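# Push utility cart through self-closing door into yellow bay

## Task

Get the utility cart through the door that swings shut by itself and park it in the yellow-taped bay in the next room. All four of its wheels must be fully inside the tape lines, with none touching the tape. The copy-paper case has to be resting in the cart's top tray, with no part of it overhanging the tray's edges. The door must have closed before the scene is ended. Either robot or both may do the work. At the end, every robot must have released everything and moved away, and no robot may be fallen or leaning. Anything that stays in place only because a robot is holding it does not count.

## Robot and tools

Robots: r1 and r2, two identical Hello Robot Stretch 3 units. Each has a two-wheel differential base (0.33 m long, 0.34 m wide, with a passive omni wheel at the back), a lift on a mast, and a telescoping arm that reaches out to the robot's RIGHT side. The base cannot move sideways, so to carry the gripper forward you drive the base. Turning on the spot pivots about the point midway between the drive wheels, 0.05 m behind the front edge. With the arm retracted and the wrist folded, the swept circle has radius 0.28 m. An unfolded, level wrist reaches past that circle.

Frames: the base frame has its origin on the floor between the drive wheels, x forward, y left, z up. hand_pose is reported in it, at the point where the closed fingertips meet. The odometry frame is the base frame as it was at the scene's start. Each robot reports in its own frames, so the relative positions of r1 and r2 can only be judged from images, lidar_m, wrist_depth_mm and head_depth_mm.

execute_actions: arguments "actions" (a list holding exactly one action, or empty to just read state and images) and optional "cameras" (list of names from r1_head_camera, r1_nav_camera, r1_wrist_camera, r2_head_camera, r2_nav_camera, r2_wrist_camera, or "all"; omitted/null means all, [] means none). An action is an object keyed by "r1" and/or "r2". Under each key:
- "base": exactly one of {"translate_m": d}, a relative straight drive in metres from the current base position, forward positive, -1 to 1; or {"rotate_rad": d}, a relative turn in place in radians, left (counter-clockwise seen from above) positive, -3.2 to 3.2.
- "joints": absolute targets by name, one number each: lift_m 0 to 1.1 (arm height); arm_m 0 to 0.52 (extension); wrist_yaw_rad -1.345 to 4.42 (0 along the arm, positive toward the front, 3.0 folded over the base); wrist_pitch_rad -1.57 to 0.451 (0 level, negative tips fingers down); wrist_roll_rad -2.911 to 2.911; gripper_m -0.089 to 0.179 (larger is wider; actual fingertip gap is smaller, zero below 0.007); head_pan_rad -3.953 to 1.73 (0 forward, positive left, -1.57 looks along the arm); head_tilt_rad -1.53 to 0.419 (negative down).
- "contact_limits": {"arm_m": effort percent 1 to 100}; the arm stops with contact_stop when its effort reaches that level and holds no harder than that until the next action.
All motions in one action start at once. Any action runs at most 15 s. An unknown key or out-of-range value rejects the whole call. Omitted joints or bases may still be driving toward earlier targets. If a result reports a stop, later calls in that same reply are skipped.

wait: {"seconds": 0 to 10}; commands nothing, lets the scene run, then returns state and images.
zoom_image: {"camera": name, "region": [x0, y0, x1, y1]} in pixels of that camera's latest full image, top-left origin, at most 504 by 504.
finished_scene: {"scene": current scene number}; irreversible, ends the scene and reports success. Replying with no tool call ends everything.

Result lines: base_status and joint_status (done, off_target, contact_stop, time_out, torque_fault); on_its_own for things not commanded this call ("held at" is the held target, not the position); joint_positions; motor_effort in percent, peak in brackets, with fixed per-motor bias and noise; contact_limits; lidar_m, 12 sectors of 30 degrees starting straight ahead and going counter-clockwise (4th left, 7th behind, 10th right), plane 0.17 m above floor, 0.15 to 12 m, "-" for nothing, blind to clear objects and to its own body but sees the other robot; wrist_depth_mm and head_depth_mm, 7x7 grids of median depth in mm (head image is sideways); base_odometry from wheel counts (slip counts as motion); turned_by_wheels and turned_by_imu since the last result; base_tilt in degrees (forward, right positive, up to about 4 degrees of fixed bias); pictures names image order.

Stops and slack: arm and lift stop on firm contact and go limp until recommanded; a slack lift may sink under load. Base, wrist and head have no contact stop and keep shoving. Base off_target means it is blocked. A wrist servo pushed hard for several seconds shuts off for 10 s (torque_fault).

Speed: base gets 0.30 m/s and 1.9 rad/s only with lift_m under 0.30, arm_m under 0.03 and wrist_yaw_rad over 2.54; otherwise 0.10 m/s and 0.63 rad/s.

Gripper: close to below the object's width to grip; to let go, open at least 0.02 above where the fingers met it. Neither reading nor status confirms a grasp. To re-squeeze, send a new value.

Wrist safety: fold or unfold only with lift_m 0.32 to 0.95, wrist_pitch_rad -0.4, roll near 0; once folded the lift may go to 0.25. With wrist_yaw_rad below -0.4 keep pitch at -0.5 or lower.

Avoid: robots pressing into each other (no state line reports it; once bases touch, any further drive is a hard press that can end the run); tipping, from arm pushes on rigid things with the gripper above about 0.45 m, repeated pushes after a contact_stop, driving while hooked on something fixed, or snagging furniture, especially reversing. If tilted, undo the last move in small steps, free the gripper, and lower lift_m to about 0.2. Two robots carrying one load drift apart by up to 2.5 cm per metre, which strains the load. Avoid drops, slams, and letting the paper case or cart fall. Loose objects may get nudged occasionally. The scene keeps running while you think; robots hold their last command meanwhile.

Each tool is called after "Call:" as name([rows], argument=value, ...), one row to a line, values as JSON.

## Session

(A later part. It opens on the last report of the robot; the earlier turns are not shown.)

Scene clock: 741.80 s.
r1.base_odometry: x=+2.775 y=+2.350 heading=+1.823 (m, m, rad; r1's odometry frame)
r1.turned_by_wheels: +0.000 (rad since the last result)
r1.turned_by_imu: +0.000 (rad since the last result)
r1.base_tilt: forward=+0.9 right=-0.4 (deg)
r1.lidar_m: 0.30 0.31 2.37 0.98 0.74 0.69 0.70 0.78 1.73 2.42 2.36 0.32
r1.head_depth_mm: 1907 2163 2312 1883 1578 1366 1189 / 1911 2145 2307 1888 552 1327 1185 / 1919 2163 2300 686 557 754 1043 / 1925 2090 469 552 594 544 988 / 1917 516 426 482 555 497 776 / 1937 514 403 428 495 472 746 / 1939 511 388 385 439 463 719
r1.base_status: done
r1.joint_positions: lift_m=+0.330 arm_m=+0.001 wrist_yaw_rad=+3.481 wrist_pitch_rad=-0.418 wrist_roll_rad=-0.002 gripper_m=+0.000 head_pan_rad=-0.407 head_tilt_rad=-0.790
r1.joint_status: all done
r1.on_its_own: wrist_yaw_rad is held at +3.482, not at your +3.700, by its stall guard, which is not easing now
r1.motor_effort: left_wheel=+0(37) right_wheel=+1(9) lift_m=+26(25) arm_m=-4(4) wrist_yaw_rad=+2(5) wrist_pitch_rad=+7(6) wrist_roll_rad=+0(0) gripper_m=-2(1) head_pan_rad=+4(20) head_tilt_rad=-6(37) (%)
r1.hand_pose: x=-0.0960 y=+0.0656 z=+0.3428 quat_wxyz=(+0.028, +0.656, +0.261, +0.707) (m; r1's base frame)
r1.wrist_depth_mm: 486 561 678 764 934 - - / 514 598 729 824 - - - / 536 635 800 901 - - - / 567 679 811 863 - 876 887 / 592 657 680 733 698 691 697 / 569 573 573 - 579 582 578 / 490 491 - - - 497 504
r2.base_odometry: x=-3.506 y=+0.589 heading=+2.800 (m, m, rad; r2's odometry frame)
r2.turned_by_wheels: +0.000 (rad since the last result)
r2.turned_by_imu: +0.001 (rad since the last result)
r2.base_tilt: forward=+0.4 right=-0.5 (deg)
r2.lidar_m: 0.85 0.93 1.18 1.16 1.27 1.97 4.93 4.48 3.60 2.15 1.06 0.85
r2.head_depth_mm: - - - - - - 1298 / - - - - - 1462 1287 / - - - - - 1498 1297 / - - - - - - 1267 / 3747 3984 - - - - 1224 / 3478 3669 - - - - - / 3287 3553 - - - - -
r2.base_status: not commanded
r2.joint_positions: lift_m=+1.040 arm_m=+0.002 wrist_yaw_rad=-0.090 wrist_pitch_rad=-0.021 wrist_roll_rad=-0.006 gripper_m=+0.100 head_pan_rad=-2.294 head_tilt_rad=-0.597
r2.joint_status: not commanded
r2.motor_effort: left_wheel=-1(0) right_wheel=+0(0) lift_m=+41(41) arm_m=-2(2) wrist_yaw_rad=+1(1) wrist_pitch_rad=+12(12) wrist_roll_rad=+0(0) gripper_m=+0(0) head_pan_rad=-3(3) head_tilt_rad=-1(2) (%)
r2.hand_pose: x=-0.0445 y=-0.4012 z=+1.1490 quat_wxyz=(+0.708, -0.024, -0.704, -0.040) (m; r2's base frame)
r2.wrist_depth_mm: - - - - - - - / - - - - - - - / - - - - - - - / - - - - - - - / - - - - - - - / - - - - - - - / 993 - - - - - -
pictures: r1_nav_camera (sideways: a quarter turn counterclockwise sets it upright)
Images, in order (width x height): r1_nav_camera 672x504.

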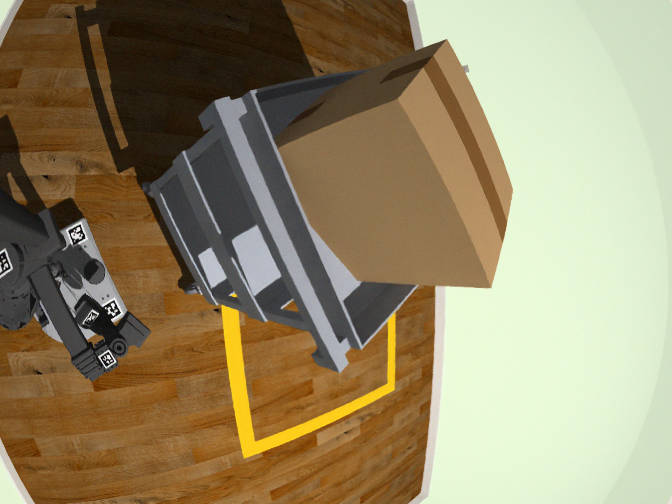

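Call:
execute_actions([
  {"r1":{"base":{"rotate_rad":0.9}}},
], cameras=[])

Call:
execute_actions([
  {"r1":{"base":{"translate_m":0.4}}},
], cameras=[])

Call:
execute_actions([
  {"r1":{"base":{"rotate_rad":-1.6},"joints":{"head_pan_rad":0.0,"head_tilt_rad":-0.6}}},
], cameras=["r1_nav_camera"])

Scene clock: 745.47 s.
r1.base_odometry: x=+2.775 y=+2.350 heading=+2.723 (m, m, rad; r1's odometry frame)
r1.turned_by_wheels: +0.900 (rad since the last result)
r1.turned_by_imu: +0.901 (rad since the last result)
r1.base_tilt: forward=+0.9 right=-0.4 (deg)
r1.lidar_m: 2.37 1.23 0.74 0.69 0.69 0.75 1.26 2.39 2.54 0.34 0.30 0.31
r1.head_depth_mm: 2342 2456 398 349 414 468 716 / 2556 2700 449 403 432 471 739 / 2774 2960 2315 1817 592 477 767 / 2616 2840 2308 1859 1457 487 869 / 2443 2678 2283 1863 1558 1316 1177 / 2271 2535 2289 1857 1555 1336 1178 / 2141 2385 2303 1851 1548 1333 1174
r1.base_status: done
r1.joint_positions: lift_m=+0.330 arm_m=+0.001 wrist_yaw_rad=+3.481 wrist_pitch_rad=-0.418 wrist_roll_rad=-0.002 gripper_m=+0.000 head_pan_rad=-0.407 head_tilt_rad=-0.790
r1.joint_status: not commanded
r1.on_its_own: wrist_yaw_rad is held at +3.482, not at your +3.700, by its stall guard, which is not easing now
r1.motor_effort: left_wheel=-3(8) right_wheel=+2(6) lift_m=+25(26) arm_m=-4(4) wrist_yaw_rad=+2(2) wrist_pitch_rad=+6(7) wrist_roll_rad=+0(0) gripper_m=-1(2) head_pan_rad=+4(4) head_tilt_rad=-7(6) (%)
r1.hand_pose: x=-0.0960 y=+0.0656 z=+0.3428 quat_wxyz=(+0.028, +0.656, +0.261, +0.707) (m; r1's base frame)
r1.wrist_depth_mm: 655 637 690 669 644 633 606 / 719 698 743 727 705 685 652 / 793 758 813 796 - 755 688 / 826 815 852 855 - 806 717 / 677 672 690 732 694 697 697 / 571 568 579 - 575 584 586 / 489 495 - - - 500 502
r2.base_odometry: x=-3.506 y=+0.589 heading=+2.800 (m, m, rad; r2's odometry frame)
r2.turned_by_wheels: +0.000 (rad since the last result)
r2.turned_by_imu: +0.001 (rad since the last result)
r2.base_tilt: forward=+0.4 right=-0.5 (deg)
r2.lidar_m: 0.85 0.93 1.18 1.17 1.28 1.96 4.92 4.49 3.61 2.15 1.06 0.86
r2.head_depth_mm: - - - - - - 1295 / - - - - - 1456 1290 / - - - - - 1497 1294 / 3961 - - - - - 1263 / 3732 3951 - - - - 1222 / 3483 3746 - - - - - / 3287 3500 - - - - -
r2.base_status: not commanded
r2.joint_positions: lift_m=+1.040 arm_m=+0.002 wrist_yaw_rad=-0.090 wrist_pitch_rad=-0.021 wrist_roll_rad=-0.006 gripper_m=+0.100 head_pan_rad=-2.294 head_tilt_rad=-0.597
r2.joint_status: not commanded
r2.motor_effort: left_wheel=+0(0) right_wheel=+0(0) lift_m=+42(41) arm_m=-2(2) wrist_yaw_rad=+0(1) wrist_pitch_rad=+12(12) wrist_roll_rad=+0(0) gripper_m=+0(0) head_pan_rad=-3(2) head_tilt_rad=-2(2) (%)
r2.hand_pose: x=-0.0445 y=-0.4012 z=+1.1490 quat_wxyz=(+0.708, -0.024, -0.704, -0.040) (m; r2's base frame)
r2.wrist_depth_mm: - - - - - - - / - - - - - - - / - - - - - - - / - - - - - - - / - - - - - - - / - - - - - - - / 977 - - - - - -
pictures: none
No camera images: the call's "cameras" was empty. Leave "cameras" out to get every camera's image.

Scene clock: 750.40 s.
r1.base_odometry: x=+2.410 y=+2.513 heading=+2.722 (m, m, rad; r1's odometry frame)
r1.turned_by_wheels: -0.001 (rad since the last result)
r1.turned_by_imu: -0.376 (rad since the last result)
r1.base_tilt: forward=+0.9 right=-0.4 (deg)
r1.lidar_m: 2.20 2.05 1.15 0.77 0.75 0.80 1.02 1.99 2.75 0.20 0.17 0.32
r1.head_depth_mm: 1832 2037 820 728 461 482 451 / 1935 2143 2259 770 623 811 716 / 2038 2277 2330 1880 1526 1295 1122 / 2144 2399 2320 1871 1560 1346 1180 / 2275 2566 2300 1860 1559 1342 1176 / 2424 2696 2305 1856 1550 1342 1177 / 2381 2569 2284 1840 1546 1341 1170
r1.base_status: translate_m off_target (by the wheels' count: +0.3999 of +0.4000)
r1.joint_positions: lift_m=+0.330 arm_m=+0.001 wrist_yaw_rad=+3.495 wrist_pitch_rad=-0.418 wrist_roll_rad=-0.001 gripper_m=+0.000 head_pan_rad=-0.407 head_tilt_rad=-0.792
r1.joint_status: not commanded
r1.on_its_own: wrist_yaw_rad is held at +3.482, not at your +3.700, by its stall guard, which is not easing now; right_wheel is at rest, and its effort (+33) is outside its rest range (-18 to +18); wrist_yaw_rad is at rest, and its effort (-17) is outside its rest range (-12 to +12)
r1.motor_effort: left_wheel=+3(16) right_wheel=+33(45) lift_m=+25(25) arm_m=-1(4) wrist_yaw_rad=-17(32) wrist_pitch_rad=+6(7) wrist_roll_rad=+0(0) gripper_m=-2(2) head_pan_rad=+4(4) head_tilt_rad=-6(6) (%)
r1.hand_pose: x=-0.0990 y=+0.0648 z=+0.3427 quat_wxyz=(+0.023, +0.654, +0.266, +0.707) (m; r1's base frame)
r1.wrist_depth_mm: 634 661 705 710 716 793 840 / 672 715 760 771 779 865 940 / 723 772 831 845 862 950 - / 768 806 858 864 - 878 883 / 679 678 696 736 - 701 697 / 565 572 571 - 581 584 581 / 490 487 - - - 499 498
r2.base_odometry: x=-3.506 y=+0.589 heading=+2.800 (m, m, rad; r2's odometry frame)
r2.turned_by_wheels: +0.000 (rad since the last result)
r2.turned_by_imu: +0.001 (rad since the last result)
r2.base_tilt: forward=+0.3 right=-0.4 (deg)
r2.lidar_m: 0.85 0.92 1.18 1.16 1.28 1.97 4.95 4.51 3.62 2.15 1.06 0.86
r2.head_depth_mm: - - - - - - 1298 / - - - - - 1464 1294 / - - - - - 1498 1294 / 3905 - - - - - 1266 / 3767 - - - - - 1230 / 3484 3730 - - - - - / 3308 3537 - - - - -
r2.base_status: not commanded
r2.joint_positions: lift_m=+1.040 arm_m=+0.002 wrist_yaw_rad=-0.090 wrist_pitch_rad=-0.021 wrist_roll_rad=-0.006 gripper_m=+0.100 head_pan_rad=-2.294 head_tilt_rad=-0.597
r2.joint_status: not commanded
r2.motor_effort: left_wheel=-1(1) right_wheel=+0(0) lift_m=+41(41) arm_m=-2(2) wrist_yaw_rad=+1(1) wrist_pitch_rad=+11(12) wrist_roll_rad=+0(0) gripper_m=+0(0) head_pan_rad=-2(3) head_tilt_rad=-2(2) (%)
r2.hand_pose: x=-0.0445 y=-0.4012 z=+1.1490 quat_wxyz=(+0.708, -0.024, -0.704, -0.040) (m; r2's base frame)
r2.wrist_depth_mm: - - - - - - - / - - - - - - - / - - - - - - - / - - - - - - - / - - - - - - - / - - - - - - - / 993 - - - - - -
pictures: none
No camera images: the call's "cameras" was empty. Leave "cameras" out to get every camera's image.

Scene clock: 753.87 s.
r1.base_odometry: x=+2.410 y=+2.513 heading=+1.122 (m, m, rad; r1's odometry frame)
r1.turned_by_wheels: -1.600 (rad since the last result)
r1.turned_by_imu: -1.601 (rad since the last result)
r1.base_tilt: forward=+0.9 right=-0.4 (deg)
r1.lidar_m: 0.21 0.17 0.30 2.22 2.05 1.17 0.77 0.71 0.80 0.99 1.89 2.73
r1.head_depth_mm: 2744 2979 3068 2414 1873 1537 1296 / 2585 2876 3127 2395 1710 1464 1296 / 2397 2664 2911 2416 684 593 464 / 2261 2461 2716 2279 696 594 504 / 2118 2289 2462 432 380 417 421 / 1977 2136 2277 413 321 293 334 / 1865 2006 2086 410 320 292 341
r1.base_status: done
r1.joint_positions: lift_m=+0.330 arm_m=+0.001 wrist_yaw_rad=+3.483 wrist_pitch_rad=-0.418 wrist_roll_rad=-0.001 gripper_m=+0.000 head_pan_rad=-0.007 head_tilt_rad=-0.606
r1.joint_status: all done
r1.on_its_own: wrist_yaw_rad is held at +3.482, not at your +3.700, by its stall guard, which is not easing now
r1.motor_effort: left_wheel=+3(11) right_wheel=-3(25) lift_m=+26(26) arm_m=-1(1) wrist_yaw_rad=-2(17) wrist_pitch_rad=+6(7) wrist_roll_rad=-1(0) gripper_m=-2(2) head_pan_rad=+4(41) head_tilt_rad=+4(28) (%)
r1.hand_pose: x=-0.0965 y=+0.0657 z=+0.3427 quat_wxyz=(+0.027, +0.656, +0.262, +0.707) (m; r1's base frame)
r1.wrist_depth_mm: - - - - - - - / - - - - - - - / - - - - - - - / 828 848 850 850 - 863 886 / 681 677 680 727 693 695 700 / 565 563 575 - 576 580 582 / 488 492 - - - 494 502
r2.base_odometry: x=-3.506 y=+0.589 heading=+2.800 (m, m, rad; r2's odometry frame)
r2.turned_by_wheels: +0.000 (rad since the last result)
r2.turned_by_imu: +0.001 (rad since the last result)
r2.base_tilt: forward=+0.4 right=-0.4 (deg)
r2.lidar_m: 0.85 0.93 1.18 1.17 1.27 1.97 4.94 4.51 3.60 2.15 1.06 0.85
r2.head_depth_mm: - - - - - - 1294 / - - - - - 1450 1293 / - - - - - 1486 1298 / - - - - - - 1265 / 3727 3886 - - - - 1220 / 3493 3773 - - - - - / 3313 3447 - - - - -
r2.base_status: not commanded
r2.joint_positions: lift_m=+1.040 arm_m=+0.002 wrist_yaw_rad=-0.090 wrist_pitch_rad=-0.021 wrist_roll_rad=-0.006 gripper_m=+0.100 head_pan_rad=-2.294 head_tilt_rad=-0.597
r2.joint_status: not commanded
r2.motor_effort: left_wheel=+0(0) right_wheel=+0(0) lift_m=+41(42) arm_m=-2(2) wrist_yaw_rad=+1(1) wrist_pitch_rad=+12(11) wrist_roll_rad=+0(1) gripper_m=+0(0) head_pan_rad=-3(3) head_tilt_rad=-1(1) (%)
r2.hand_pose: x=-0.0445 y=-0.4012 z=+1.1490 quat_wxyz=(+0.708, -0.024, -0.704, -0.040) (m; r2's base frame)
r2.wrist_depth_mm: - - - - - - - / - - - - - - - / - - - - - - - / - - - - - - - / - - - - - - - / - - - - - - - / 997 - - - - - -
pictures: r1_nav_camera (sideways: a quarter turn counterclockwise sets it upright)
Images, in order (width x height): r1_nav_camera 672x504.

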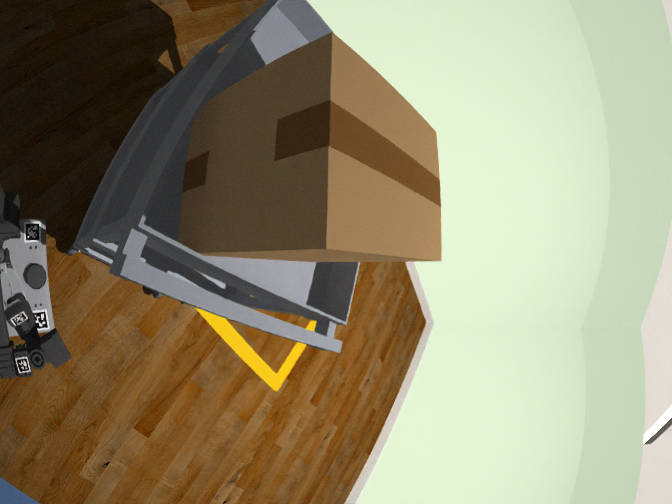

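Call:
execute_actions([
  {"r1":{"base":{"translate_m":-0.15}}},
], cameras=[])

Call:
execute_actions([
  {"r1":{"base":{"rotate_rad":-0.8}}},
], cameras=[])

Call:
execute_actions([
  {"r1":{"base":{"translate_m":0.45}}},
], cameras=[])

Call:
execute_actions([
  {"r1":{"base":{"rotate_rad":1.75}}},
], cameras=["r1_nav_camera"])

Scene clock: 758.27 s.
r1.base_odometry: x=+2.345 y=+2.378 heading=+1.122 (m, m, rad; r1's odometry frame)
r1.turned_by_wheels: +0.000 (rad since the last result)
r1.turned_by_imu: +0.000 (rad since the last result)
r1.base_tilt: forward=+0.9 right=-0.4 (deg)
r1.lidar_m: 0.31 0.31 0.72 2.11 1.96 0.98 0.65 0.59 0.67 0.85 1.58 2.83
r1.head_depth_mm: 2882 3086 3192 2414 1885 1534 1298 / 2766 3019 3206 2412 1804 1532 1299 / 2551 2780 3012 2393 693 1031 1266 / 2372 2592 2845 837 711 539 840 / 2229 2429 582 453 476 515 441 / 2088 2268 578 419 450 519 463 / 1961 2129 575 425 458 526 502
r1.base_status: done
r1.joint_positions: lift_m=+0.330 arm_m=+0.001 wrist_yaw_rad=+3.483 wrist_pitch_rad=-0.418 wrist_roll_rad=-0.001 gripper_m=+0.000 head_pan_rad=-0.007 head_tilt_rad=-0.606
r1.joint_status: not commanded
r1.on_its_own: wrist_yaw_rad is held at +3.482, not at your +3.700, by its stall guard, which is not easing now
r1.motor_effort: left_wheel=+3(6) right_wheel=-3(9) lift_m=+26(25) arm_m=-1(1) wrist_yaw_rad=-2(2) wrist_pitch_rad=+7(6) wrist_roll_rad=+0(0) gripper_m=-2(2) head_pan_rad=+4(4) head_tilt_rad=+5(4) (%)
r1.hand_pose: x=-0.0964 y=+0.0657 z=+0.3427 quat_wxyz=(+0.027, +0.656, +0.262, +0.707) (m; r1's base frame)
r1.wrist_depth_mm: - - - - - - - / - - - - - - - / 977 - - - - - - / 815 852 845 848 - 875 879 / 680 683 682 728 696 693 693 / 573 573 571 - 581 581 588 / 483 487 - - - 499 500
r2.base_odometry: x=-3.506 y=+0.589 heading=+2.800 (m, m, rad; r2's odometry frame)
r2.turned_by_wheels: +0.000 (rad since the last result)
r2.turned_by_imu: +0.001 (rad since the last result)
r2.base_tilt: forward=+0.4 right=-0.4 (deg)
r2.lidar_m: 0.85 0.93 1.18 1.17 1.28 1.97 4.95 4.49 3.61 2.15 1.06 0.86
r2.head_depth_mm: - - - - - - 1293 / - - - - - 1454 1288 / - - - - - 1498 1298 / 3968 - - - - - 1268 / 3754 3995 - - - - 1226 / 3470 3738 - - - - - / 3245 3535 - - - - -
r2.base_status: not commanded
r2.joint_positions: lift_m=+1.040 arm_m=+0.002 wrist_yaw_rad=-0.090 wrist_pitch_rad=-0.021 wrist_roll_rad=-0.006 gripper_m=+0.100 head_pan_rad=-2.294 head_tilt_rad=-0.597
r2.joint_status: not commanded
r2.motor_effort: left_wheel=+0(0) right_wheel=+0(0) lift_m=+42(41) arm_m=-2(2) wrist_yaw_rad=+1(1) wrist_pitch_rad=+12(12) wrist_roll_rad=+0(0) gripper_m=+1(1) head_pan_rad=-3(2) head_tilt_rad=-2(1) (%)
r2.hand_pose: x=-0.0445 y=-0.4012 z=+1.1490 quat_wxyz=(+0.708, -0.024, -0.704, -0.040) (m; r2's base frame)
r2.wrist_depth_mm: - - - - - - - / - - - - - - - / - - - - - - - / - - - - - - - / - - - - - - - / - - - - - - - / 990 - - - - - -
pictures: none
No camera images: the call's "cameras" was empty. Leave "cameras" out to get every camera's image.

Scene clock: 760.47 s.
r1.base_odometry: x=+2.345 y=+2.378 heading=+0.322 (m, m, rad; r1's odometry frame)
r1.turned_by_wheels: -0.800 (rad since the last result)
r1.turned_by_imu: -0.801 (rad since the last result)
r1.base_tilt: forward=+0.9 right=-0.4 (deg)
r1.lidar_m: 2.80 0.47 0.31 0.41 2.40 1.98 1.61 0.76 0.60 0.58 0.72 1.04
r1.head_depth_mm: 2308 2531 2703 2381 1891 1541 1295 / 2346 2540 2794 2398 1866 1524 1298 / 2360 2579 2827 2397 1861 1525 1294 / 2396 2584 2837 2373 1860 1518 1292 / 2434 2668 2848 2378 1855 1519 1284 / 2449 2680 2900 2367 1842 1509 1276 / 2476 2707 2898 2362 1828 1508 1282
r1.base_status: done
r1.joint_positions: lift_m=+0.330 arm_m=+0.001 wrist_yaw_rad=+3.483 wrist_pitch_rad=-0.418 wrist_roll_rad=-0.001 gripper_m=+0.000 head_pan_rad=-0.007 head_tilt_rad=-0.606
r1.joint_status: not commanded
r1.on_its_own: wrist_yaw_rad is held at +3.482, not at your +3.700, by its stall guard, which is not easing now
r1.motor_effort: left_wheel=+3(10) right_wheel=-3(7) lift_m=+26(25) arm_m=-1(1) wrist_yaw_rad=-2(2) wrist_pitch_rad=+7(7) wrist_roll_rad=+0(0) gripper_m=-2(2) head_pan_rad=+4(5) head_tilt_rad=+4(4) (%)
r1.hand_pose: x=-0.0964 y=+0.0657 z=+0.3427 quat_wxyz=(+0.027, +0.656, +0.262, +0.707) (m; r1's base frame)
r1.wrist_depth_mm: - - - - - - - / - - - - - - - / - - - - - 737 778 / 850 846 851 859 - 571 585 / 677 680 682 731 692 672 413 / 568 573 574 - 582 586 373 / 491 485 - - - 494 394
r2.base_odometry: x=-3.506 y=+0.589 heading=+2.800 (m, m, rad; r2's odometry frame)
r2.turned_by_wheels: +0.000 (rad since the last result)
r2.turned_by_imu: +0.001 (rad since the last result)
r2.base_tilt: forward=+0.3 right=-0.5 (deg)
r2.lidar_m: 0.85 0.92 1.18 1.17 1.27 1.97 4.94 4.51 3.62 2.15 1.06 0.85
r2.head_depth_mm: - - - - - - 1294 / - - - - - 1453 1290 / - - - - - 1493 1300 / 3964 - - - - - 1268 / 3640 3996 - - - - 1222 / 3476 3719 - - - - - / 3279 3491 - - - - -
r2.base_status: not commanded
r2.joint_positions: lift_m=+1.040 arm_m=+0.002 wrist_yaw_rad=-0.090 wrist_pitch_rad=-0.021 wrist_roll_rad=-0.006 gripper_m=+0.100 head_pan_rad=-2.294 head_tilt_rad=-0.597
r2.joint_status: not commanded
r2.motor_effort: left_wheel=-1(0) right_wheel=+0(0) lift_m=+41(41) arm_m=-2(2) wrist_yaw_rad=+0(1) wrist_pitch_rad=+11(11) wrist_roll_rad=+0(0) gripper_m=+0(0) head_pan_rad=-3(3) head_tilt_rad=-1(1) (%)
r2.hand_pose: x=-0.0445 y=-0.4012 z=+1.1490 quat_wxyz=(+0.708, -0.024, -0.704, -0.040) (m; r2's base frame)
r2.wrist_depth_mm: - - - - - - - / - - - - - - - / - - - - - - - / - - - - - - - / - - - - - - - / - - - - - - - / 968 - - - - - -
pictures: none
No camera images: the call's "cameras" was empty. Leave "cameras" out to get every camera's image.

Scene clock: 766.23 s.
r1.base_odometry: x=+2.772 y=+2.520 heading=+0.323 (m, m, rad; r1's odometry frame)
r1.turned_by_wheels: +0.000 (rad since the last result)
r1.turned_by_imu: -0.001 (rad since the last result)
r1.base_tilt: forward=+0.9 right=-0.4 (deg)
r1.lidar_m: 2.35 2.55 0.43 0.35 0.35 0.39 1.76 0.81 0.73 0.72 0.76 1.06
r1.head_depth_mm: 1939 2123 2333 2420 1887 1533 1300 / 1965 2145 2360 2400 1885 1532 1297 / 2010 2153 2368 2393 1861 1526 1289 / 2006 2191 2432 2393 1868 1521 1286 / 2044 2211 2452 2380 1854 1514 1287 / 2057 2252 2503 2362 1854 1509 1276 / 2085 2279 2506 2349 1829 1497 1277
r1.base_status: done
r1.joint_positions: lift_m=+0.330 arm_m=+0.001 wrist_yaw_rad=+3.483 wrist_pitch_rad=-0.418 wrist_roll_rad=-0.001 gripper_m=+0.000 head_pan_rad=-0.007 head_tilt_rad=-0.606
r1.joint_status: not commanded
r1.on_its_own: wrist_yaw_rad is held at +3.482, not at your +3.700, by its stall guard, which is not easing now
r1.motor_effort: left_wheel=+3(10) right_wheel=-3(4) lift_m=+25(26) arm_m=-1(1) wrist_yaw_rad=-2(1) wrist_pitch_rad=+7(7) wrist_roll_rad=+0(0) gripper_m=-2(2) head_pan_rad=+4(4) head_tilt_rad=+5(4) (%)
r1.hand_pose: x=-0.0964 y=+0.0657 z=+0.3427 quat_wxyz=(+0.027, +0.656, +0.262, +0.707) (m; r1's base frame)
r1.wrist_depth_mm: - - - - - - - / - - - 983 995 - - / - - 990 755 - 738 - / 843 853 776 472 - 546 832 / 686 682 668 486 490 488 708 / 570 575 574 - 577 558 589 / 493 492 - - - 497 499
r2.base_odometry: x=-3.506 y=+0.589 heading=+2.800 (m, m, rad; r2's odometry frame)
r2.turned_by_wheels: +0.000 (rad since the last result)
r2.turned_by_imu: +0.002 (rad since the last result)
r2.base_tilt: forward=+0.4 right=-0.4 (deg)
r2.lidar_m: 0.85 0.93 1.18 1.17 1.27 1.97 4.96 4.51 3.59 2.15 1.06 0.86
r2.head_depth_mm: - - - - - - 1287 / - - - - - 1466 1298 / - - - - - 1490 1290 / 3958 - - - - - 1263 / 3694 3938 - - - - 1226 / 3487 3748 - - - - - / 3306 3459 - - - - -
r2.base_status: not commanded
r2.joint_positions: lift_m=+1.040 arm_m=+0.002 wrist_yaw_rad=-0.090 wrist_pitch_rad=-0.021 wrist_roll_rad=-0.006 gripper_m=+0.100 head_pan_rad=-2.294 head_tilt_rad=-0.597
r2.joint_status: not commanded
r2.motor_effort: left_wheel=+0(1) right_wheel=+0(0) lift_m=+41(41) arm_m=-2(2) wrist_yaw_rad=+1(1) wrist_pitch_rad=+11(11) wrist_roll_rad=-1(0) gripper_m=+0(0) head_pan_rad=-2(2) head_tilt_rad=-1(1) (%)
r2.hand_pose: x=-0.0445 y=-0.4012 z=+1.1490 quat_wxyz=(+0.708, -0.024, -0.704, -0.040) (m; r2's base frame)
r2.wrist_depth_mm: - - - - - - - / - - - - - - - / - - - - - - - / - - - - - - - / - - - - - - - / - - - - - - - / - - - - - - -
pictures: none
No camera images: the call's "cameras" was empty. Leave "cameras" out to get every camera's image.

Scene clock: 769.93 s.
r1.base_odometry: x=+2.772 y=+2.520 heading=+2.072 (m, m, rad; r1's odometry frame)
r1.turned_by_wheels: +1.750 (rad since the last result)
r1.turned_by_imu: +1.752 (rad since the last result)
r1.base_tilt: forward=+0.9 right=-0.4 (deg)
r1.lidar_m: 0.35 0.35 2.40 1.24 0.79 0.72 0.72 0.76 1.38 2.36 2.46 0.39
r1.head_depth_mm: 1778 1934 2090 2243 1875 532 1210 / 1828 1976 2150 529 667 597 641 / 1878 2036 2142 479 546 586 521 / 1921 2094 587 456 504 558 512 / 1974 2165 583 433 467 515 451 / 2039 2225 578 414 437 485 480 / 2082 2293 2401 411 410 459 469
r1.base_status: done
r1.joint_positions: lift_m=+0.330 arm_m=+0.001 wrist_yaw_rad=+3.483 wrist_pitch_rad=-0.418 wrist_roll_rad=-0.001 gripper_m=+0.000 head_pan_rad=-0.007 head_tilt_rad=-0.606
r1.joint_status: not commanded
r1.on_its_own: wrist_yaw_rad is held at +3.482, not at your +3.700, by its stall guard, which is not easing now
r1.motor_effort: left_wheel=-3(8) right_wheel=+2(7) lift_m=+25(26) arm_m=-1(1) wrist_yaw_rad=-1(1) wrist_pitch_rad=+7(7) wrist_roll_rad=+0(0) gripper_m=-2(2) head_pan_rad=+4(4) head_tilt_rad=+4(4) (%)
r1.hand_pose: x=-0.0964 y=+0.0657 z=+0.3427 quat_wxyz=(+0.027, +0.656, +0.262, +0.707) (m; r1's base frame)
r1.wrist_depth_mm: 521 616 724 931 - - - / 543 653 787 994 - - - / 569 679 848 - - - - / 599 724 852 873 - 882 877 / 625 679 677 732 698 700 704 / 569 570 568 - 579 579 580 / 489 489 - - - 494 501
r2.base_odometry: x=-3.506 y=+0.589 heading=+2.800 (m, m, rad; r2's odometry frame)
r2.turned_by_wheels: +0.000 (rad since the last result)
r2.turned_by_imu: +0.001 (rad since the last result)
r2.base_tilt: forward=+0.3 right=-0.5 (deg)
r2.lidar_m: 0.85 0.92 1.18 1.17 1.27 1.96 4.95 4.47 3.62 2.15 1.06 0.86
r2.head_depth_mm: - - - - - - 1290 / - - - - - 1457 1294 / - - - - - 1494 1293 / 3979 - - - - - 1262 / 3750 3984 - - - - 1218 / 3461 3720 - - - - - / 3267 3553 - - - - -
r2.base_status: not commanded
r2.joint_positions: lift_m=+1.040 arm_m=+0.002 wrist_yaw_rad=-0.090 wrist_pitch_rad=-0.021 wrist_roll_rad=-0.006 gripper_m=+0.100 head_pan_rad=-2.294 head_tilt_rad=-0.597
r2.joint_status: not commanded
r2.motor_effort: left_wheel=+0(1) right_wheel=+0(0) lift_m=+41(41) arm_m=-2(2) wrist_yaw_rad=+1(0) wrist_pitch_rad=+11(12) wrist_roll_rad=+0(0) gripper_m=+0(0) head_pan_rad=-3(3) head_tilt_rad=-2(2) (%)
r2.hand_pose: x=-0.0445 y=-0.4012 z=+1.1490 quat_wxyz=(+0.708, -0.024, -0.704, -0.040) (m; r2's base frame)
r2.wrist_depth_mm: - - - - - - - / - - - - - - - / - - - - - - - / - - - - - - - / - - - - - - - / - - - - - - - / - - - - - - -
pictures: r1_nav_camera (sideways: a quarter turn counterclockwise sets it upright)
Images, in order (width x height): r1_nav_camera 672x504.

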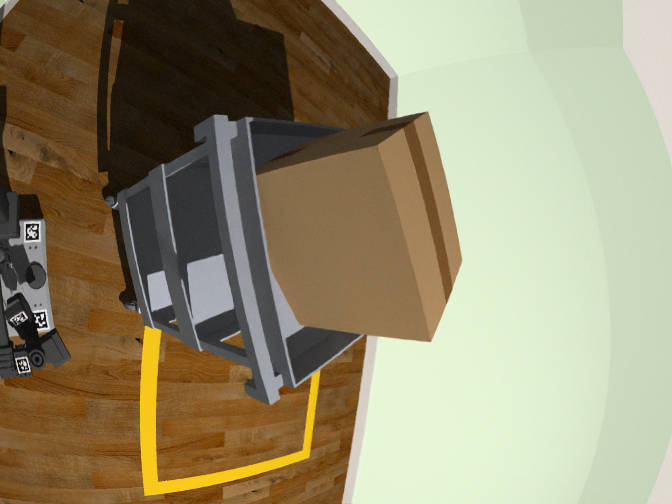

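Call:
execute_actions([
  {"r1":{"base":{"translate_m":-0.1}}},
], cameras=[])

Call:
execute_actions([
  {"r1":{"base":{"rotate_rad":1.57}}},
], cameras=[])

Call:
execute_actions([
  {"r1":{"base":{"translate_m":0.65}}},
], cameras=[])

Call:
execute_actions([
  {"r1":{"base":{"rotate_rad":-1.57}}},
], cameras=[])

Call:
execute_actions([
  {"r1":{"base":{"translate_m":0.95},"joints":{"head_pan_rad":-1.2,"head_tilt_rad":-0.7}}},
], cameras=["r1_nav_camera"])

Scene clock: 774.73 s.
r1.base_odometry: x=+2.820 y=+2.433 heading=+2.072 (m, m, rad; r1's odometry frame)
r1.turned_by_wheels: +0.000 (rad since the last result)
r1.turned_by_imu: +0.000 (rad since the last result)
r1.base_tilt: forward=+0.9 right=-0.4 (deg)
r1.lidar_m: 0.45 0.45 2.43 1.06 0.72 0.63 0.63 0.67 1.18 2.33 2.57 0.49
r1.head_depth_mm: 1864 2010 2192 2328 1824 675 1296 / 1908 2068 2224 2324 710 686 844 / 1943 2128 591 602 677 603 842 / 2012 2178 587 562 626 586 822 / 2066 2266 582 526 587 576 822 / 2125 2330 576 495 552 557 818 / 2192 2393 575 469 535 549 799
r1.base_status: done
r1.joint_positions: lift_m=+0.330 arm_m=+0.001 wrist_yaw_rad=+3.483 wrist_pitch_rad=-0.418 wrist_roll_rad=-0.001 gripper_m=+0.000 head_pan_rad=-0.007 head_tilt_rad=-0.606
r1.joint_status: not commanded
r1.on_its_own: wrist_yaw_rad is held at +3.482, not at your +3.700, by its stall guard, which is not easing now
r1.motor_effort: left_wheel=-2(10) right_wheel=+2(3) lift_m=+25(25) arm_m=-1(1) wrist_yaw_rad=-2(1) wrist_pitch_rad=+7(7) wrist_roll_rad=-1(0) gripper_m=-2(2) head_pan_rad=+4(5) head_tilt_rad=+4(4) (%)
r1.hand_pose: x=-0.0964 y=+0.0657 z=+0.3427 quat_wxyz=(+0.027, +0.656, +0.262, +0.707) (m; r1's base frame)
r1.wrist_depth_mm: 450 534 653 772 969 - - / 464 561 717 817 - - - / 489 585 756 905 - - - / 511 617 775 869 - 877 859 / 536 640 683 722 691 691 699 / 551 573 572 - 581 576 590 / 491 491 - - - 497 500
r2.base_odometry: x=-3.506 y=+0.589 heading=+2.800 (m, m, rad; r2's odometry frame)
r2.turned_by_wheels: +0.000 (rad since the last result)
r2.turned_by_imu: +0.001 (rad since the last result)
r2.base_tilt: forward=+0.3 right=-0.4 (deg)
r2.lidar_m: 0.85 0.93 1.18 1.17 1.27 1.97 4.94 4.47 3.60 2.15 1.06 0.85
r2.head_depth_mm: - - - - - - 1287 / - - - - - 1456 1288 / - - - - - 1503 1290 / 3992 - - - - - 1267 / 3701 3927 - - - - 1229 / 3491 3737 - - - - - / 3326 3557 - - - - -
r2.base_status: not commanded
r2.joint_positions: lift_m=+1.040 arm_m=+0.002 wrist_yaw_rad=-0.090 wrist_pitch_rad=-0.021 wrist_roll_rad=-0.006 gripper_m=+0.100 head_pan_rad=-2.294 head_tilt_rad=-0.597
r2.joint_status: not commanded
r2.motor_effort: left_wheel=-1(1) right_wheel=+0(0) lift_m=+42(42) arm_m=-2(2) wrist_yaw_rad=+1(1) wrist_pitch_rad=+12(11) wrist_roll_rad=+0(0) gripper_m=+0(1) head_pan_rad=-4(3) head_tilt_rad=-1(1) (%)
r2.hand_pose: x=-0.0445 y=-0.4012 z=+1.1490 quat_wxyz=(+0.708, -0.024, -0.704, -0.040) (m; r2's base frame)
r2.wrist_depth_mm: - - - - - - - / - - - - - - - / - - - - - - - / - - - - - - - / - - - - - - - / - - - - - - - / 994 - - - - - -
pictures: none
No camera images: the call's "cameras" was empty. Leave "cameras" out to get every camera's image.

Scene clock: 778.17 s.
r1.base_odometry: x=+2.820 y=+2.433 heading=-2.641 (m, m, rad; r1's odometry frame)
r1.turned_by_wheels: +1.570 (rad since the last result)
r1.turned_by_imu: +1.571 (rad since the last result)
r1.base_tilt: forward=+0.9 right=-0.4 (deg)
r1.lidar_m: 1.07 0.71 0.63 0.63 0.68 1.17 2.33 2.59 0.49 0.45 0.45 2.43
r1.head_depth_mm: 2000 2161 2335 2419 1883 1539 1299 / 2029 2215 2429 2393 1867 1530 1296 / 2071 2282 2494 2404 1858 1523 1294 / 1658 1828 2051 2190 1856 1519 1287 / 1273 1371 1493 1638 1722 1517 1289 / 1035 1103 1175 1261 1365 1422 1282 / 871 917 971 1027 1095 1168 1215
r1.base_status: done
r1.joint_positions: lift_m=+0.330 arm_m=+0.001 wrist_yaw_rad=+3.483 wrist_pitch_rad=-0.418 wrist_roll_rad=-0.001 gripper_m=+0.000 head_pan_rad=-0.007 head_tilt_rad=-0.606
r1.joint_status: not commanded
r1.on_its_own: wrist_yaw_rad is held at +3.482, not at your +3.700, by its stall guard, which is not easing now
r1.motor_effort: left_wheel=-3(8) right_wheel=+3(6) lift_m=+25(25) arm_m=-1(1) wrist_yaw_rad=-2(2) wrist_pitch_rad=+7(7) wrist_roll_rad=+0(0) gripper_m=-2(2) head_pan_rad=+4(4) head_tilt_rad=+4(4) (%)
r1.hand_pose: x=-0.0964 y=+0.0657 z=+0.3427 quat_wxyz=(+0.027, +0.656, +0.262, +0.707) (m; r1's base frame)
r1.wrist_depth_mm: - - 911 718 667 564 501 / - - 1000 785 719 600 530 / - - - 844 - 645 557 / 841 845 852 835 - 689 591 / 682 674 683 732 689 694 619 / 573 563 571 - 581 590 580 / 488 492 - - - 500 505
r2.base_odometry: x=-3.506 y=+0.589 heading=+2.800 (m, m, rad; r2's odometry frame)
r2.turned_by_wheels: +0.000 (rad since the last result)
r2.turned_by_imu: +0.001 (rad since the last result)
r2.base_tilt: forward=+0.3 right=-0.5 (deg)
r2.lidar_m: 0.85 0.93 1.17 1.17 1.28 1.97 4.95 4.47 3.63 2.15 1.06 0.86
r2.head_depth_mm: - - - - - - 1293 / - - - - - 1447 1290 / - - - - - 1488 1293 / - - - - - - 1265 / 3769 3922 - - - - 1230 / 3492 3754 - - - - - / 3299 3479 - - - - -
r2.base_status: not commanded
r2.joint_positions: lift_m=+1.040 arm_m=+0.002 wrist_yaw_rad=-0.090 wrist_pitch_rad=-0.021 wrist_roll_rad=-0.006 gripper_m=+0.100 head_pan_rad=-2.294 head_tilt_rad=-0.597
r2.joint_status: not commanded
r2.motor_effort: left_wheel=+0(0) right_wheel=+0(0) lift_m=+41(42) arm_m=-2(2) wrist_yaw_rad=+0(0) wrist_pitch_rad=+12(12) wrist_roll_rad=+0(0) gripper_m=+0(1) head_pan_rad=-2(3) head_tilt_rad=-1(2) (%)
r2.hand_pose: x=-0.0445 y=-0.4012 z=+1.1490 quat_wxyz=(+0.708, -0.024, -0.704, -0.040) (m; r2's base frame)
r2.wrist_depth_mm: - - - - - - - / - - - - - - - / - - - - - - - / - - - - - - - / - - - - - - - / - - - - - - - / 967 - - - - - -
pictures: none
No camera images: the call's "cameras" was empty. Leave "cameras" out to get every camera's image.

Scene clock: 785.93 s.
r1.base_odometry: x=+2.250 y=+2.121 heading=-2.641 (m, m, rad; r1's odometry frame)
r1.turned_by_wheels: +0.000 (rad since the last result)
r1.turned_by_imu: -0.001 (rad since the last result)
r1.base_tilt: forward=+0.9 right=-0.4 (deg)
r1.lidar_m: 0.72 0.42 0.37 0.37 0.52 0.93 2.95 0.59 0.57 2.45 2.06 1.81
r1.head_depth_mm: 1481 1607 1739 1920 1862 1537 1300 / 1517 1642 1801 1976 1876 1528 1296 / 1516 1668 1853 2048 1867 1524 1296 / 1100 1223 1367 1553 1695 1526 1286 / 845 915 997 1093 1205 1348 1259 / 690 734 782 842 909 986 1083 / 580 612 647 685 727 777 833
r1.base_status: done
r1.joint_positions: lift_m=+0.330 arm_m=+0.001 wrist_yaw_rad=+3.483 wrist_pitch_rad=-0.418 wrist_roll_rad=-0.001 gripper_m=+0.000 head_pan_rad=-0.007 head_tilt_rad=-0.606
r1.joint_status: not commanded
r1.on_its_own: wrist_yaw_rad is held at +3.482, not at your +3.700, by its stall guard, which is not easing now
r1.motor_effort: left_wheel=-3(4) right_wheel=+2(8) lift_m=+25(26) arm_m=-1(1) wrist_yaw_rad=-1(2) wrist_pitch_rad=+7(6) wrist_roll_rad=+0(0) gripper_m=-2(2) head_pan_rad=+4(4) head_tilt_rad=+4(4) (%)
r1.hand_pose: x=-0.0964 y=+0.0657 z=+0.3427 quat_wxyz=(+0.027, +0.656, +0.262, +0.707) (m; r1's base frame)
r1.wrist_depth_mm: - 896 734 590 514 341 319 / - 975 811 631 555 367 334 / - - 925 701 - 393 352 / 849 838 869 768 - 430 372 / 678 686 688 727 527 459 395 / 566 568 572 - 553 487 417 / 490 489 - - - 487 434
r2.base_odometry: x=-3.506 y=+0.589 heading=+2.800 (m, m, rad; r2's odometry frame)
r2.turned_by_wheels: +0.000 (rad since the last result)
r2.turned_by_imu: +0.002 (rad since the last result)
r2.base_tilt: forward=+0.3 right=-0.5 (deg)
r2.lidar_m: 0.85 0.93 1.18 1.17 1.27 1.96 4.95 4.47 3.61 2.15 1.06 0.85
r2.head_depth_mm: - - - - - - 1284 / - - - - - 1457 1293 / - - - - - 1498 1299 / 3947 - - - - - 1263 / 3762 3978 - - - - 1222 / 3495 3744 - - - - - / 3315 3511 - - - - -
r2.base_status: not commanded
r2.joint_positions: lift_m=+1.040 arm_m=+0.002 wrist_yaw_rad=-0.090 wrist_pitch_rad=-0.021 wrist_roll_rad=-0.006 gripper_m=+0.100 head_pan_rad=-2.294 head_tilt_rad=-0.597
r2.joint_status: not commanded
r2.motor_effort: left_wheel=+0(0) right_wheel=+0(0) lift_m=+42(41) arm_m=-2(2) wrist_yaw_rad=+1(1) wrist_pitch_rad=+12(11) wrist_roll_rad=+0(0) gripper_m=+0(0) head_pan_rad=-3(2) head_tilt_rad=-2(1) (%)
r2.hand_pose: x=-0.0445 y=-0.4012 z=+1.1490 quat_wxyz=(+0.708, -0.024, -0.704, -0.040) (m; r2's base frame)
r2.wrist_depth_mm: - - - - - - - / - - - - - - - / - - - - - - - / - - - - - - - / - - - - - - - / - - - - - - - / 948 - - - - - -
pictures: none
No camera images: the call's "cameras" was empty. Leave "cameras" out to get every camera's image.

Scene clock: 789.37 s.
r1.base_odometry: x=+2.250 y=+2.121 heading=+2.072 (m, m, rad; r1's odometry frame)
r1.turned_by_wheels: -1.570 (rad since the last result)
r1.turned_by_imu: -1.572 (rad since the last result)
r1.base_tilt: forward=+0.9 right=-0.4 (deg)
r1.lidar_m: 2.45 2.06 1.81 0.71 0.42 0.37 0.37 0.52 0.95 2.96 0.58 0.57
r1.head_depth_mm: 2009 2177 2299 1104 1203 1287 1179 / 2061 2226 2445 2404 1758 1422 1294 / 2108 2307 2520 2382 1871 1532 1296 / 2176 2363 2589 2379 1861 1531 1288 / 2227 2434 2658 2376 1856 1511 1283 / 2298 2510 2771 2364 1840 1509 1281 / 2371 2599 2805 2336 1839 1506 1277
r1.base_status: done
r1.joint_positions: lift_m=+0.330 arm_m=+0.001 wrist_yaw_rad=+3.483 wrist_pitch_rad=-0.418 wrist_roll_rad=-0.001 gripper_m=+0.000 head_pan_rad=-0.007 head_tilt_rad=-0.606
r1.joint_status: not commanded
r1.on_its_own: wrist_yaw_rad is held at +3.482, not at your +3.700, by its stall guard, which is not easing now
r1.motor_effort: left_wheel=+3(9) right_wheel=-2(7) lift_m=+25(26) arm_m=-1(1) wrist_yaw_rad=-2(1) wrist_pitch_rad=+7(7) wrist_roll_rad=+0(0) gripper_m=-2(2) head_pan_rad=+4(4) head_tilt_rad=+4(4) (%)
r1.hand_pose: x=-0.0964 y=+0.0657 z=+0.3427 quat_wxyz=(+0.027, +0.656, +0.262, +0.707) (m; r1's base frame)
r1.wrist_depth_mm: 254 298 368 491 637 - - / 264 311 395 535 692 - - / 277 331 422 588 - - - / 287 347 453 654 - 872 869 / 301 368 487 620 689 704 708 / 316 393 490 - 574 581 584 / 328 406 - - - 496 501
r2.base_odometry: x=-3.506 y=+0.589 heading=+2.800 (m, m, rad; r2's odometry frame)
r2.turned_by_wheels: +0.000 (rad since the last result)
r2.turned_by_imu: +0.001 (rad since the last result)
r2.base_tilt: forward=+0.4 right=-0.5 (deg)
r2.lidar_m: 0.85 0.93 1.18 1.17 1.28 1.96 4.94 4.46 3.62 2.15 1.06 0.86
r2.head_depth_mm: - - - - - - 1295 / - - - - - 1468 1295 / - - - - - 1512 1292 / 3986 - - - - - 1268 / 3725 - - - - - 1221 / 3475 3677 - - - - - / 3265 3471 - - - - -
r2.base_status: not commanded
r2.joint_positions: lift_m=+1.040 arm_m=+0.002 wrist_yaw_rad=-0.090 wrist_pitch_rad=-0.021 wrist_roll_rad=-0.006 gripper_m=+0.100 head_pan_rad=-2.294 head_tilt_rad=-0.597
r2.joint_status: not commanded
r2.motor_effort: left_wheel=+0(0) right_wheel=+0(0) lift_m=+42(41) arm_m=-2(2) wrist_yaw_rad=+1(1) wrist_pitch_rad=+12(12) wrist_roll_rad=+0(0) gripper_m=+0(0) head_pan_rad=-2(2) head_tilt_rad=-2(2) (%)
r2.hand_pose: x=-0.0445 y=-0.4012 z=+1.1490 quat_wxyz=(+0.708, -0.024, -0.704, -0.040) (m; r2's base frame)
r2.wrist_depth_mm: - - - - - - - / - - - - - - - / - - - - - - - / - - - - - - - / - - - - - - - / - - - - - - - / 957 - - - - - -
pictures: none
No camera images: the call's "cameras" was empty. Leave "cameras" out to get every camera's image.

Scene clock: 800.13 s.
r1.base_odometry: x=+1.793 y=+2.954 heading=+2.072 (m, m, rad; r1's odometry frame)
r1.turned_by_wheels: +0.000 (rad since the last result)
r1.turned_by_imu: -0.001 (rad since the last result)
r1.base_tilt: forward=+0.9 right=-0.4 (deg)
r1.lidar_m: 1.54 1.75 1.54 1.54 1.46 1.28 1.28 0.53 0.34 0.30 1.76 1.54
r1.head_depth_mm: 2881 3135 2799 802 669 559 490 / 2707 3100 2790 807 667 557 743 / 2362 2639 2773 2112 1713 1364 611 / 2087 2328 2521 2107 1693 1432 1228 / 1889 2069 2298 2094 1701 1421 1232 / 1727 1870 2073 2076 1691 1418 1225 / 1583 1709 1845 1964 1683 1417 1222
r1.base_status: done
r1.joint_positions: lift_m=+0.330 arm_m=+0.001 wrist_yaw_rad=+3.483 wrist_pitch_rad=-0.418 wrist_roll_rad=-0.001 gripper_m=+0.000 head_pan_rad=-1.193 head_tilt_rad=-0.691
r1.joint_status: all done
r1.on_its_own: wrist_yaw_rad is held at +3.482, not at your +3.700, by its stall guard, which is not easing now
r1.motor_effort: left_wheel=+3(10) right_wheel=-3(4) lift_m=+26(25) arm_m=-1(1) wrist_yaw_rad=-1(2) wrist_pitch_rad=+7(7) wrist_roll_rad=+0(0) gripper_m=-2(2) head_pan_rad=-5(59) head_tilt_rad=-5(20) (%)
r1.hand_pose: x=-0.0964 y=+0.0657 z=+0.3427 quat_wxyz=(+0.027, +0.656, +0.262, +0.707) (m; r1's base frame)
r1.wrist_depth_mm: 951 - - - - - - / 992 - - - - - - / - - - - - - - / 854 858 849 863 - 867 877 / 667 682 686 732 697 703 703 / 566 568 570 - 577 581 589 / 490 489 - - - 498 502
r2.base_odometry: x=-3.506 y=+0.589 heading=+2.800 (m, m, rad; r2's odometry frame)
r2.turned_by_wheels: +0.000 (rad since the last result)
r2.turned_by_imu: +0.003 (rad since the last result)
r2.base_tilt: forward=+0.3 right=-0.5 (deg)
r2.lidar_m: 0.85 0.92 1.18 1.17 1.28 1.97 4.94 4.47 3.63 2.15 1.06 0.85
r2.head_depth_mm: - - - - - - 1293 / - - - - - 1461 1289 / - - - - - 1498 1292 / - - - - - - 1264 / 3687 3949 - - - - 1224 / 3543 3723 - - - - - / 3309 3535 - - - - -
r2.base_status: not commanded
r2.joint_positions: lift_m=+1.040 arm_m=+0.002 wrist_yaw_rad=-0.090 wrist_pitch_rad=-0.021 wrist_roll_rad=-0.006 gripper_m=+0.100 head_pan_rad=-2.294 head_tilt_rad=-0.597
r2.joint_status: not commanded
r2.motor_effort: left_wheel=-1(1) right_wheel=+0(0) lift_m=+41(41) arm_m=-2(2) wrist_yaw_rad=+1(1) wrist_pitch_rad=+12(12) wrist_roll_rad=+0(0) gripper_m=+0(0) head_pan_rad=-3(3) head_tilt_rad=-2(1) (%)
r2.hand_pose: x=-0.0445 y=-0.4012 z=+1.1490 quat_wxyz=(+0.708, -0.024, -0.704, -0.040) (m; r2's base frame)
r2.wrist_depth_mm: - - - - - - - / - - - - - - - / - - - - - - - / - - - - - - - / - - - - - - - / - - - - - - - / 972 - - - - - -
pictures: r1_nav_camera (sideways: a quarter turn counterclockwise sets it upright)
Images, in order (width x height): r1_nav_camera 672x504.

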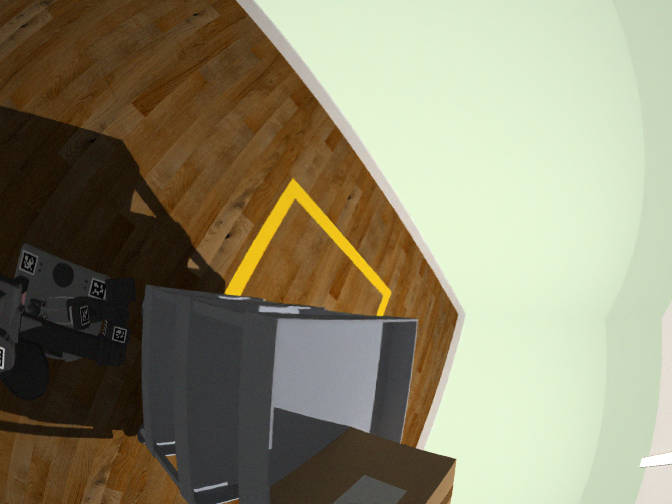

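Call:
execute_actions([
  {"r1":{"base":{"rotate_rad":-1.45},"joints":{"head_pan_rad":0.0}}},
], cameras=[])

Call:
execute_actions([
  {"r1":{"base":{"translate_m":0.45}}},
], cameras=[])

Call:
execute_actions([
  {"r1":{"base":{"translate_m":-0.3}}},
], cameras=["r1_nav_camera"])

Scene clock: 804.13 s.
r1.base_odometry: x=+1.793 y=+2.954 heading=+0.622 (m, m, rad; r1's odometry frame)
r1.turned_by_wheels: -1.450 (rad since the last result)
r1.turned_by_imu: -1.452 (rad since the last result)
r1.base_tilt: forward=+0.9 right=-0.4 (deg)
r1.lidar_m: 0.30 1.66 1.54 1.57 1.65 1.53 1.56 1.37 1.28 1.30 0.45 0.32
r1.head_depth_mm: 2706 2943 2810 800 668 559 762 / 2790 3068 2789 827 665 557 757 / 2893 3172 2773 821 663 555 755 / 3001 3344 2763 819 660 554 596 / 2696 2919 2722 2023 1651 1393 1206 / 2295 2501 2581 2080 1691 1416 1229 / 2012 2170 2326 2080 1678 1421 1217
r1.base_status: done
r1.joint_positions: lift_m=+0.330 arm_m=+0.001 wrist_yaw_rad=+3.483 wrist_pitch_rad=-0.418 wrist_roll_rad=-0.001 gripper_m=+0.000 head_pan_rad=-0.007 head_tilt_rad=-0.691
r1.joint_status: all done
r1.on_its_own: wrist_yaw_rad is held at +3.482, not at your +3.700, by its stall guard, which is not easing now
r1.motor_effort: left_wheel=+4(9) right_wheel=-3(7) lift_m=+25(26) arm_m=-1(1) wrist_yaw_rad=-1(1) wrist_pitch_rad=+7(7) wrist_roll_rad=+0(0) gripper_m=-1(2) head_pan_rad=+4(60) head_tilt_rad=-6(6) (%)
r1.hand_pose: x=-0.0964 y=+0.0656 z=+0.3427 quat_wxyz=(+0.027, +0.656, +0.262, +0.707) (m; r1's base frame)
r1.wrist_depth_mm: - - - - - - - / - - - - - - - / - - - - - - - / 848 841 848 852 - 868 895 / 673 681 683 732 694 696 698 / 567 572 577 - 581 580 582 / 489 493 - - - 502 508
r2.base_odometry: x=-3.506 y=+0.589 heading=+2.800 (m, m, rad; r2's odometry frame)
r2.turned_by_wheels: +0.000 (rad since the last result)
r2.turned_by_imu: +0.001 (rad since the last result)
r2.base_tilt: forward=+0.4 right=-0.5 (deg)
r2.lidar_m: 0.85 0.93 1.18 1.17 1.27 1.97 4.95 4.47 3.63 2.15 1.06 0.85
r2.head_depth_mm: - - - - - - 1290 / - - - - - 1459 1290 / - - - - - 1503 1290 / 3995 - - - - - 1272 / 3704 3975 - - - - 1229 / 3531 3752 - - - - - / 3288 3523 - - - - -
r2.base_status: not commanded
r2.joint_positions: lift_m=+1.040 arm_m=+0.002 wrist_yaw_rad=-0.090 wrist_pitch_rad=-0.021 wrist_roll_rad=-0.006 gripper_m=+0.100 head_pan_rad=-2.294 head_tilt_rad=-0.597
r2.joint_status: not commanded
r2.motor_effort: left_wheel=+0(0) right_wheel=+0(0) lift_m=+41(41) arm_m=-2(2) wrist_yaw_rad=+1(0) wrist_pitch_rad=+11(11) wrist_roll_rad=+0(0) gripper_m=+0(0) head_pan_rad=-3(3) head_tilt_rad=-1(2) (%)
r2.hand_pose: x=-0.0445 y=-0.4012 z=+1.1490 quat_wxyz=(+0.708, -0.024, -0.704, -0.040) (m; r2's base frame)
r2.wrist_depth_mm: - - - - - - - / - - - - - - - / - - - - - - - / - - - - - - - / - - - - - - - / - - - - - - - / 997 - - - - - -
pictures: none
No camera images: the call's "cameras" was empty. Leave "cameras" out to get every camera's image.

Scene clock: 809.57 s.
r1.base_odometry: x=+2.159 y=+3.216 heading=+0.622 (m, m, rad; r1's odometry frame)
r1.turned_by_wheels: +0.000 (rad since the last result)
r1.turned_by_imu: -0.020 (rad since the last result)
r1.base_tilt: forward=+0.9 right=-0.4 (deg)
r1.lidar_m: - - 1.36 1.38 1.73 1.95 1.97 1.57 1.44 0.23 0.15 -
r1.head_depth_mm: 2354 2566 2725 2125 643 545 479 / 2435 2646 2780 2108 646 556 479 / 2527 2767 2780 2107 650 554 478 / 2641 2899 2760 2104 659 553 477 / 2476 2710 2682 2081 635 551 475 / 2114 2288 2416 2068 1685 540 457 / 1851 1986 2109 2059 1671 1417 1223
r1.base_status: done
r1.joint_positions: lift_m=+0.330 arm_m=+0.001 wrist_yaw_rad=+3.487 wrist_pitch_rad=-0.418 wrist_roll_rad=-0.001 gripper_m=+0.000 head_pan_rad=-0.007 head_tilt_rad=-0.695
r1.joint_status: not commanded
r1.on_its_own: wrist_yaw_rad is held at +3.482, not at your +3.700, by its stall guard, which is not easing now
r1.motor_effort: left_wheel=+2(22) right_wheel=+6(39) lift_m=+25(25) arm_m=-1(1) wrist_yaw_rad=-6(8) wrist_pitch_rad=+7(7) wrist_roll_rad=+0(0) gripper_m=-2(2) head_pan_rad=+4(4) head_tilt_rad=-4(6) (%)
r1.hand_pose: x=-0.0971 y=+0.0654 z=+0.3426 quat_wxyz=(+0.026, +0.655, +0.264, +0.707) (m; r1's base frame)
r1.wrist_depth_mm: - - - - - - - / - - - - - - - / - - - - - - - / 845 842 841 855 - 866 876 / 674 691 684 729 688 698 701 / 572 567 571 - 574 583 584 / 489 491 - - - 501 502
r2.base_odometry: x=-3.506 y=+0.589 heading=+2.800 (m, m, rad; r2's odometry frame)
r2.turned_by_wheels: +0.000 (rad since the last result)
r2.turned_by_imu: +0.002 (rad since the last result)
r2.base_tilt: forward=+0.4 right=-0.5 (deg)
r2.lidar_m: 0.85 0.93 1.18 1.17 1.27 1.96 4.94 4.47 3.62 2.15 1.06 0.85
r2.head_depth_mm: - - - - - - 1296 / - - - - - 1461 1292 / - - - - - 1497 1295 / 3991 - - - - - 1261 / 3686 3913 - - - - 1216 / 3453 3623 - - - - - / 3292 3444 - - - - -
r2.base_status: not commanded
r2.joint_positions: lift_m=+1.040 arm_m=+0.002 wrist_yaw_rad=-0.090 wrist_pitch_rad=-0.021 wrist_roll_rad=-0.006 gripper_m=+0.100 head_pan_rad=-2.294 head_tilt_rad=-0.597
r2.joint_status: not commanded
r2.motor_effort: left_wheel=+0(0) right_wheel=+0(0) lift_m=+41(42) arm_m=-2(2) wrist_yaw_rad=+1(1) wrist_pitch_rad=+12(12) wrist_roll_rad=-1(0) gripper_m=+0(0) head_pan_rad=-3(2) head_tilt_rad=-2(1) (%)
r2.hand_pose: x=-0.0445 y=-0.4012 z=+1.1490 quat_wxyz=(+0.708, -0.024, -0.704, -0.040) (m; r2's base frame)
r2.wrist_depth_mm: - - - - - - - / - - - - - - - / - - - - - - - / - - - - - - - / - - - - - - - / - - - - - - - / 984 - - - - - -
pictures: none
No camera images: the call's "cameras" was empty. Leave "cameras" out to get every camera's image.

Scene clock: 813.83 s.
r1.base_odometry: x=+1.915 y=+3.041 heading=+0.622 (m, m, rad; r1's odometry frame)
r1.turned_by_wheels: +0.000 (rad since the last result)
r1.turned_by_imu: +0.000 (rad since the last result)
r1.base_tilt: forward=+0.9 right=-0.4 (deg)
r1.lidar_m: 0.38 0.41 1.48 1.50 1.80 1.67 1.69 1.45 1.34 1.35 0.49 0.38
r1.head_depth_mm: 2580 2775 645 672 648 553 787 / 2671 2928 2780 820 664 552 786 / 2790 3037 2753 819 661 562 801 / 2892 3167 2762 815 659 572 799 / 2678 2934 2736 788 657 673 799 / 2289 2473 2540 2085 651 660 1191 / 1992 2134 2269 2069 1679 1415 1218
r1.base_status: done
r1.joint_positions: lift_m=+0.330 arm_m=+0.001 wrist_yaw_rad=+3.483 wrist_pitch_rad=-0.418 wrist_roll_rad=-0.001 gripper_m=+0.000 head_pan_rad=-0.007 head_tilt_rad=-0.695
r1.joint_status: not commanded
r1.on_its_own: wrist_yaw_rad is held at +3.482, not at your +3.700, by its stall guard, which is not easing now
r1.motor_effort: left_wheel=+1(6) right_wheel=-1(7) lift_m=+26(25) arm_m=-1(1) wrist_yaw_rad=-3(6) wrist_pitch_rad=+7(6) wrist_roll_rad=+0(0) gripper_m=-2(2) head_pan_rad=+4(4) head_tilt_rad=-4(3) (%)
r1.hand_pose: x=-0.0964 y=+0.0656 z=+0.3426 quat_wxyz=(+0.027, +0.656, +0.263, +0.707) (m; r1's base frame)
r1.wrist_depth_mm: - - - - - - - / - - - - - - - / - - - - - - - / 839 852 858 855 - 848 868 / 668 681 689 735 691 685 701 / 571 567 572 - 574 576 588 / 490 489 - - - 494 503
r2.base_odometry: x=-3.506 y=+0.589 heading=+2.800 (m, m, rad; r2's odometry frame)
r2.turned_by_wheels: +0.000 (rad since the last result)
r2.turned_by_imu: +0.001 (rad since the last result)
r2.base_tilt: forward=+0.3 right=-0.5 (deg)
r2.lidar_m: 0.85 0.92 1.18 1.17 1.27 1.97 4.95 4.48 3.61 2.15 1.06 0.85
r2.head_depth_mm: - - - - - - 1292 / - - - - - 1458 1291 / - - - - - 1497 1299 / 3972 - - - - - 1263 / 3693 3984 - - - - 1225 / 3469 3754 - - - - - / 3305 3557 - - - - -
r2.base_status: not commanded
r2.joint_positions: lift_m=+1.040 arm_m=+0.002 wrist_yaw_rad=-0.090 wrist_pitch_rad=-0.021 wrist_roll_rad=-0.006 gripper_m=+0.100 head_pan_rad=-2.294 head_tilt_rad=-0.597
r2.joint_status: not commanded
r2.motor_effort: left_wheel=+0(1) right_wheel=+0(0) lift_m=+42(42) arm_m=-2(2) wrist_yaw_rad=+1(1) wrist_pitch_rad=+12(12) wrist_roll_rad=+0(0) gripper_m=+0(0) head_pan_rad=-4(3) head_tilt_rad=-2(1) (%)
r2.hand_pose: x=-0.0445 y=-0.4012 z=+1.1490 quat_wxyz=(+0.708, -0.024, -0.704, -0.040) (m; r2's base frame)
r2.wrist_depth_mm: - - - - - - - / - - - - - - - / - - - - - - - / - - - - - - - / - - - - - - - / - - - - - - - / 982 - - - - - -
pictures: r1_nav_camera (sideways: a quarter turn counterclockwise sets it upright)
Images, in order (width x height): r1_nav_camera 672x504.

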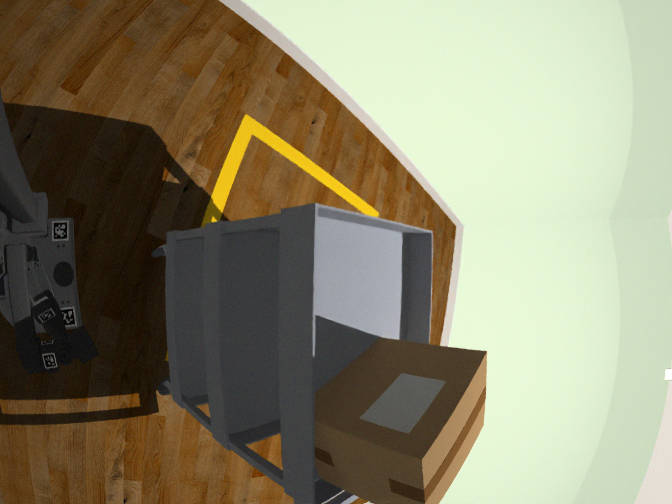

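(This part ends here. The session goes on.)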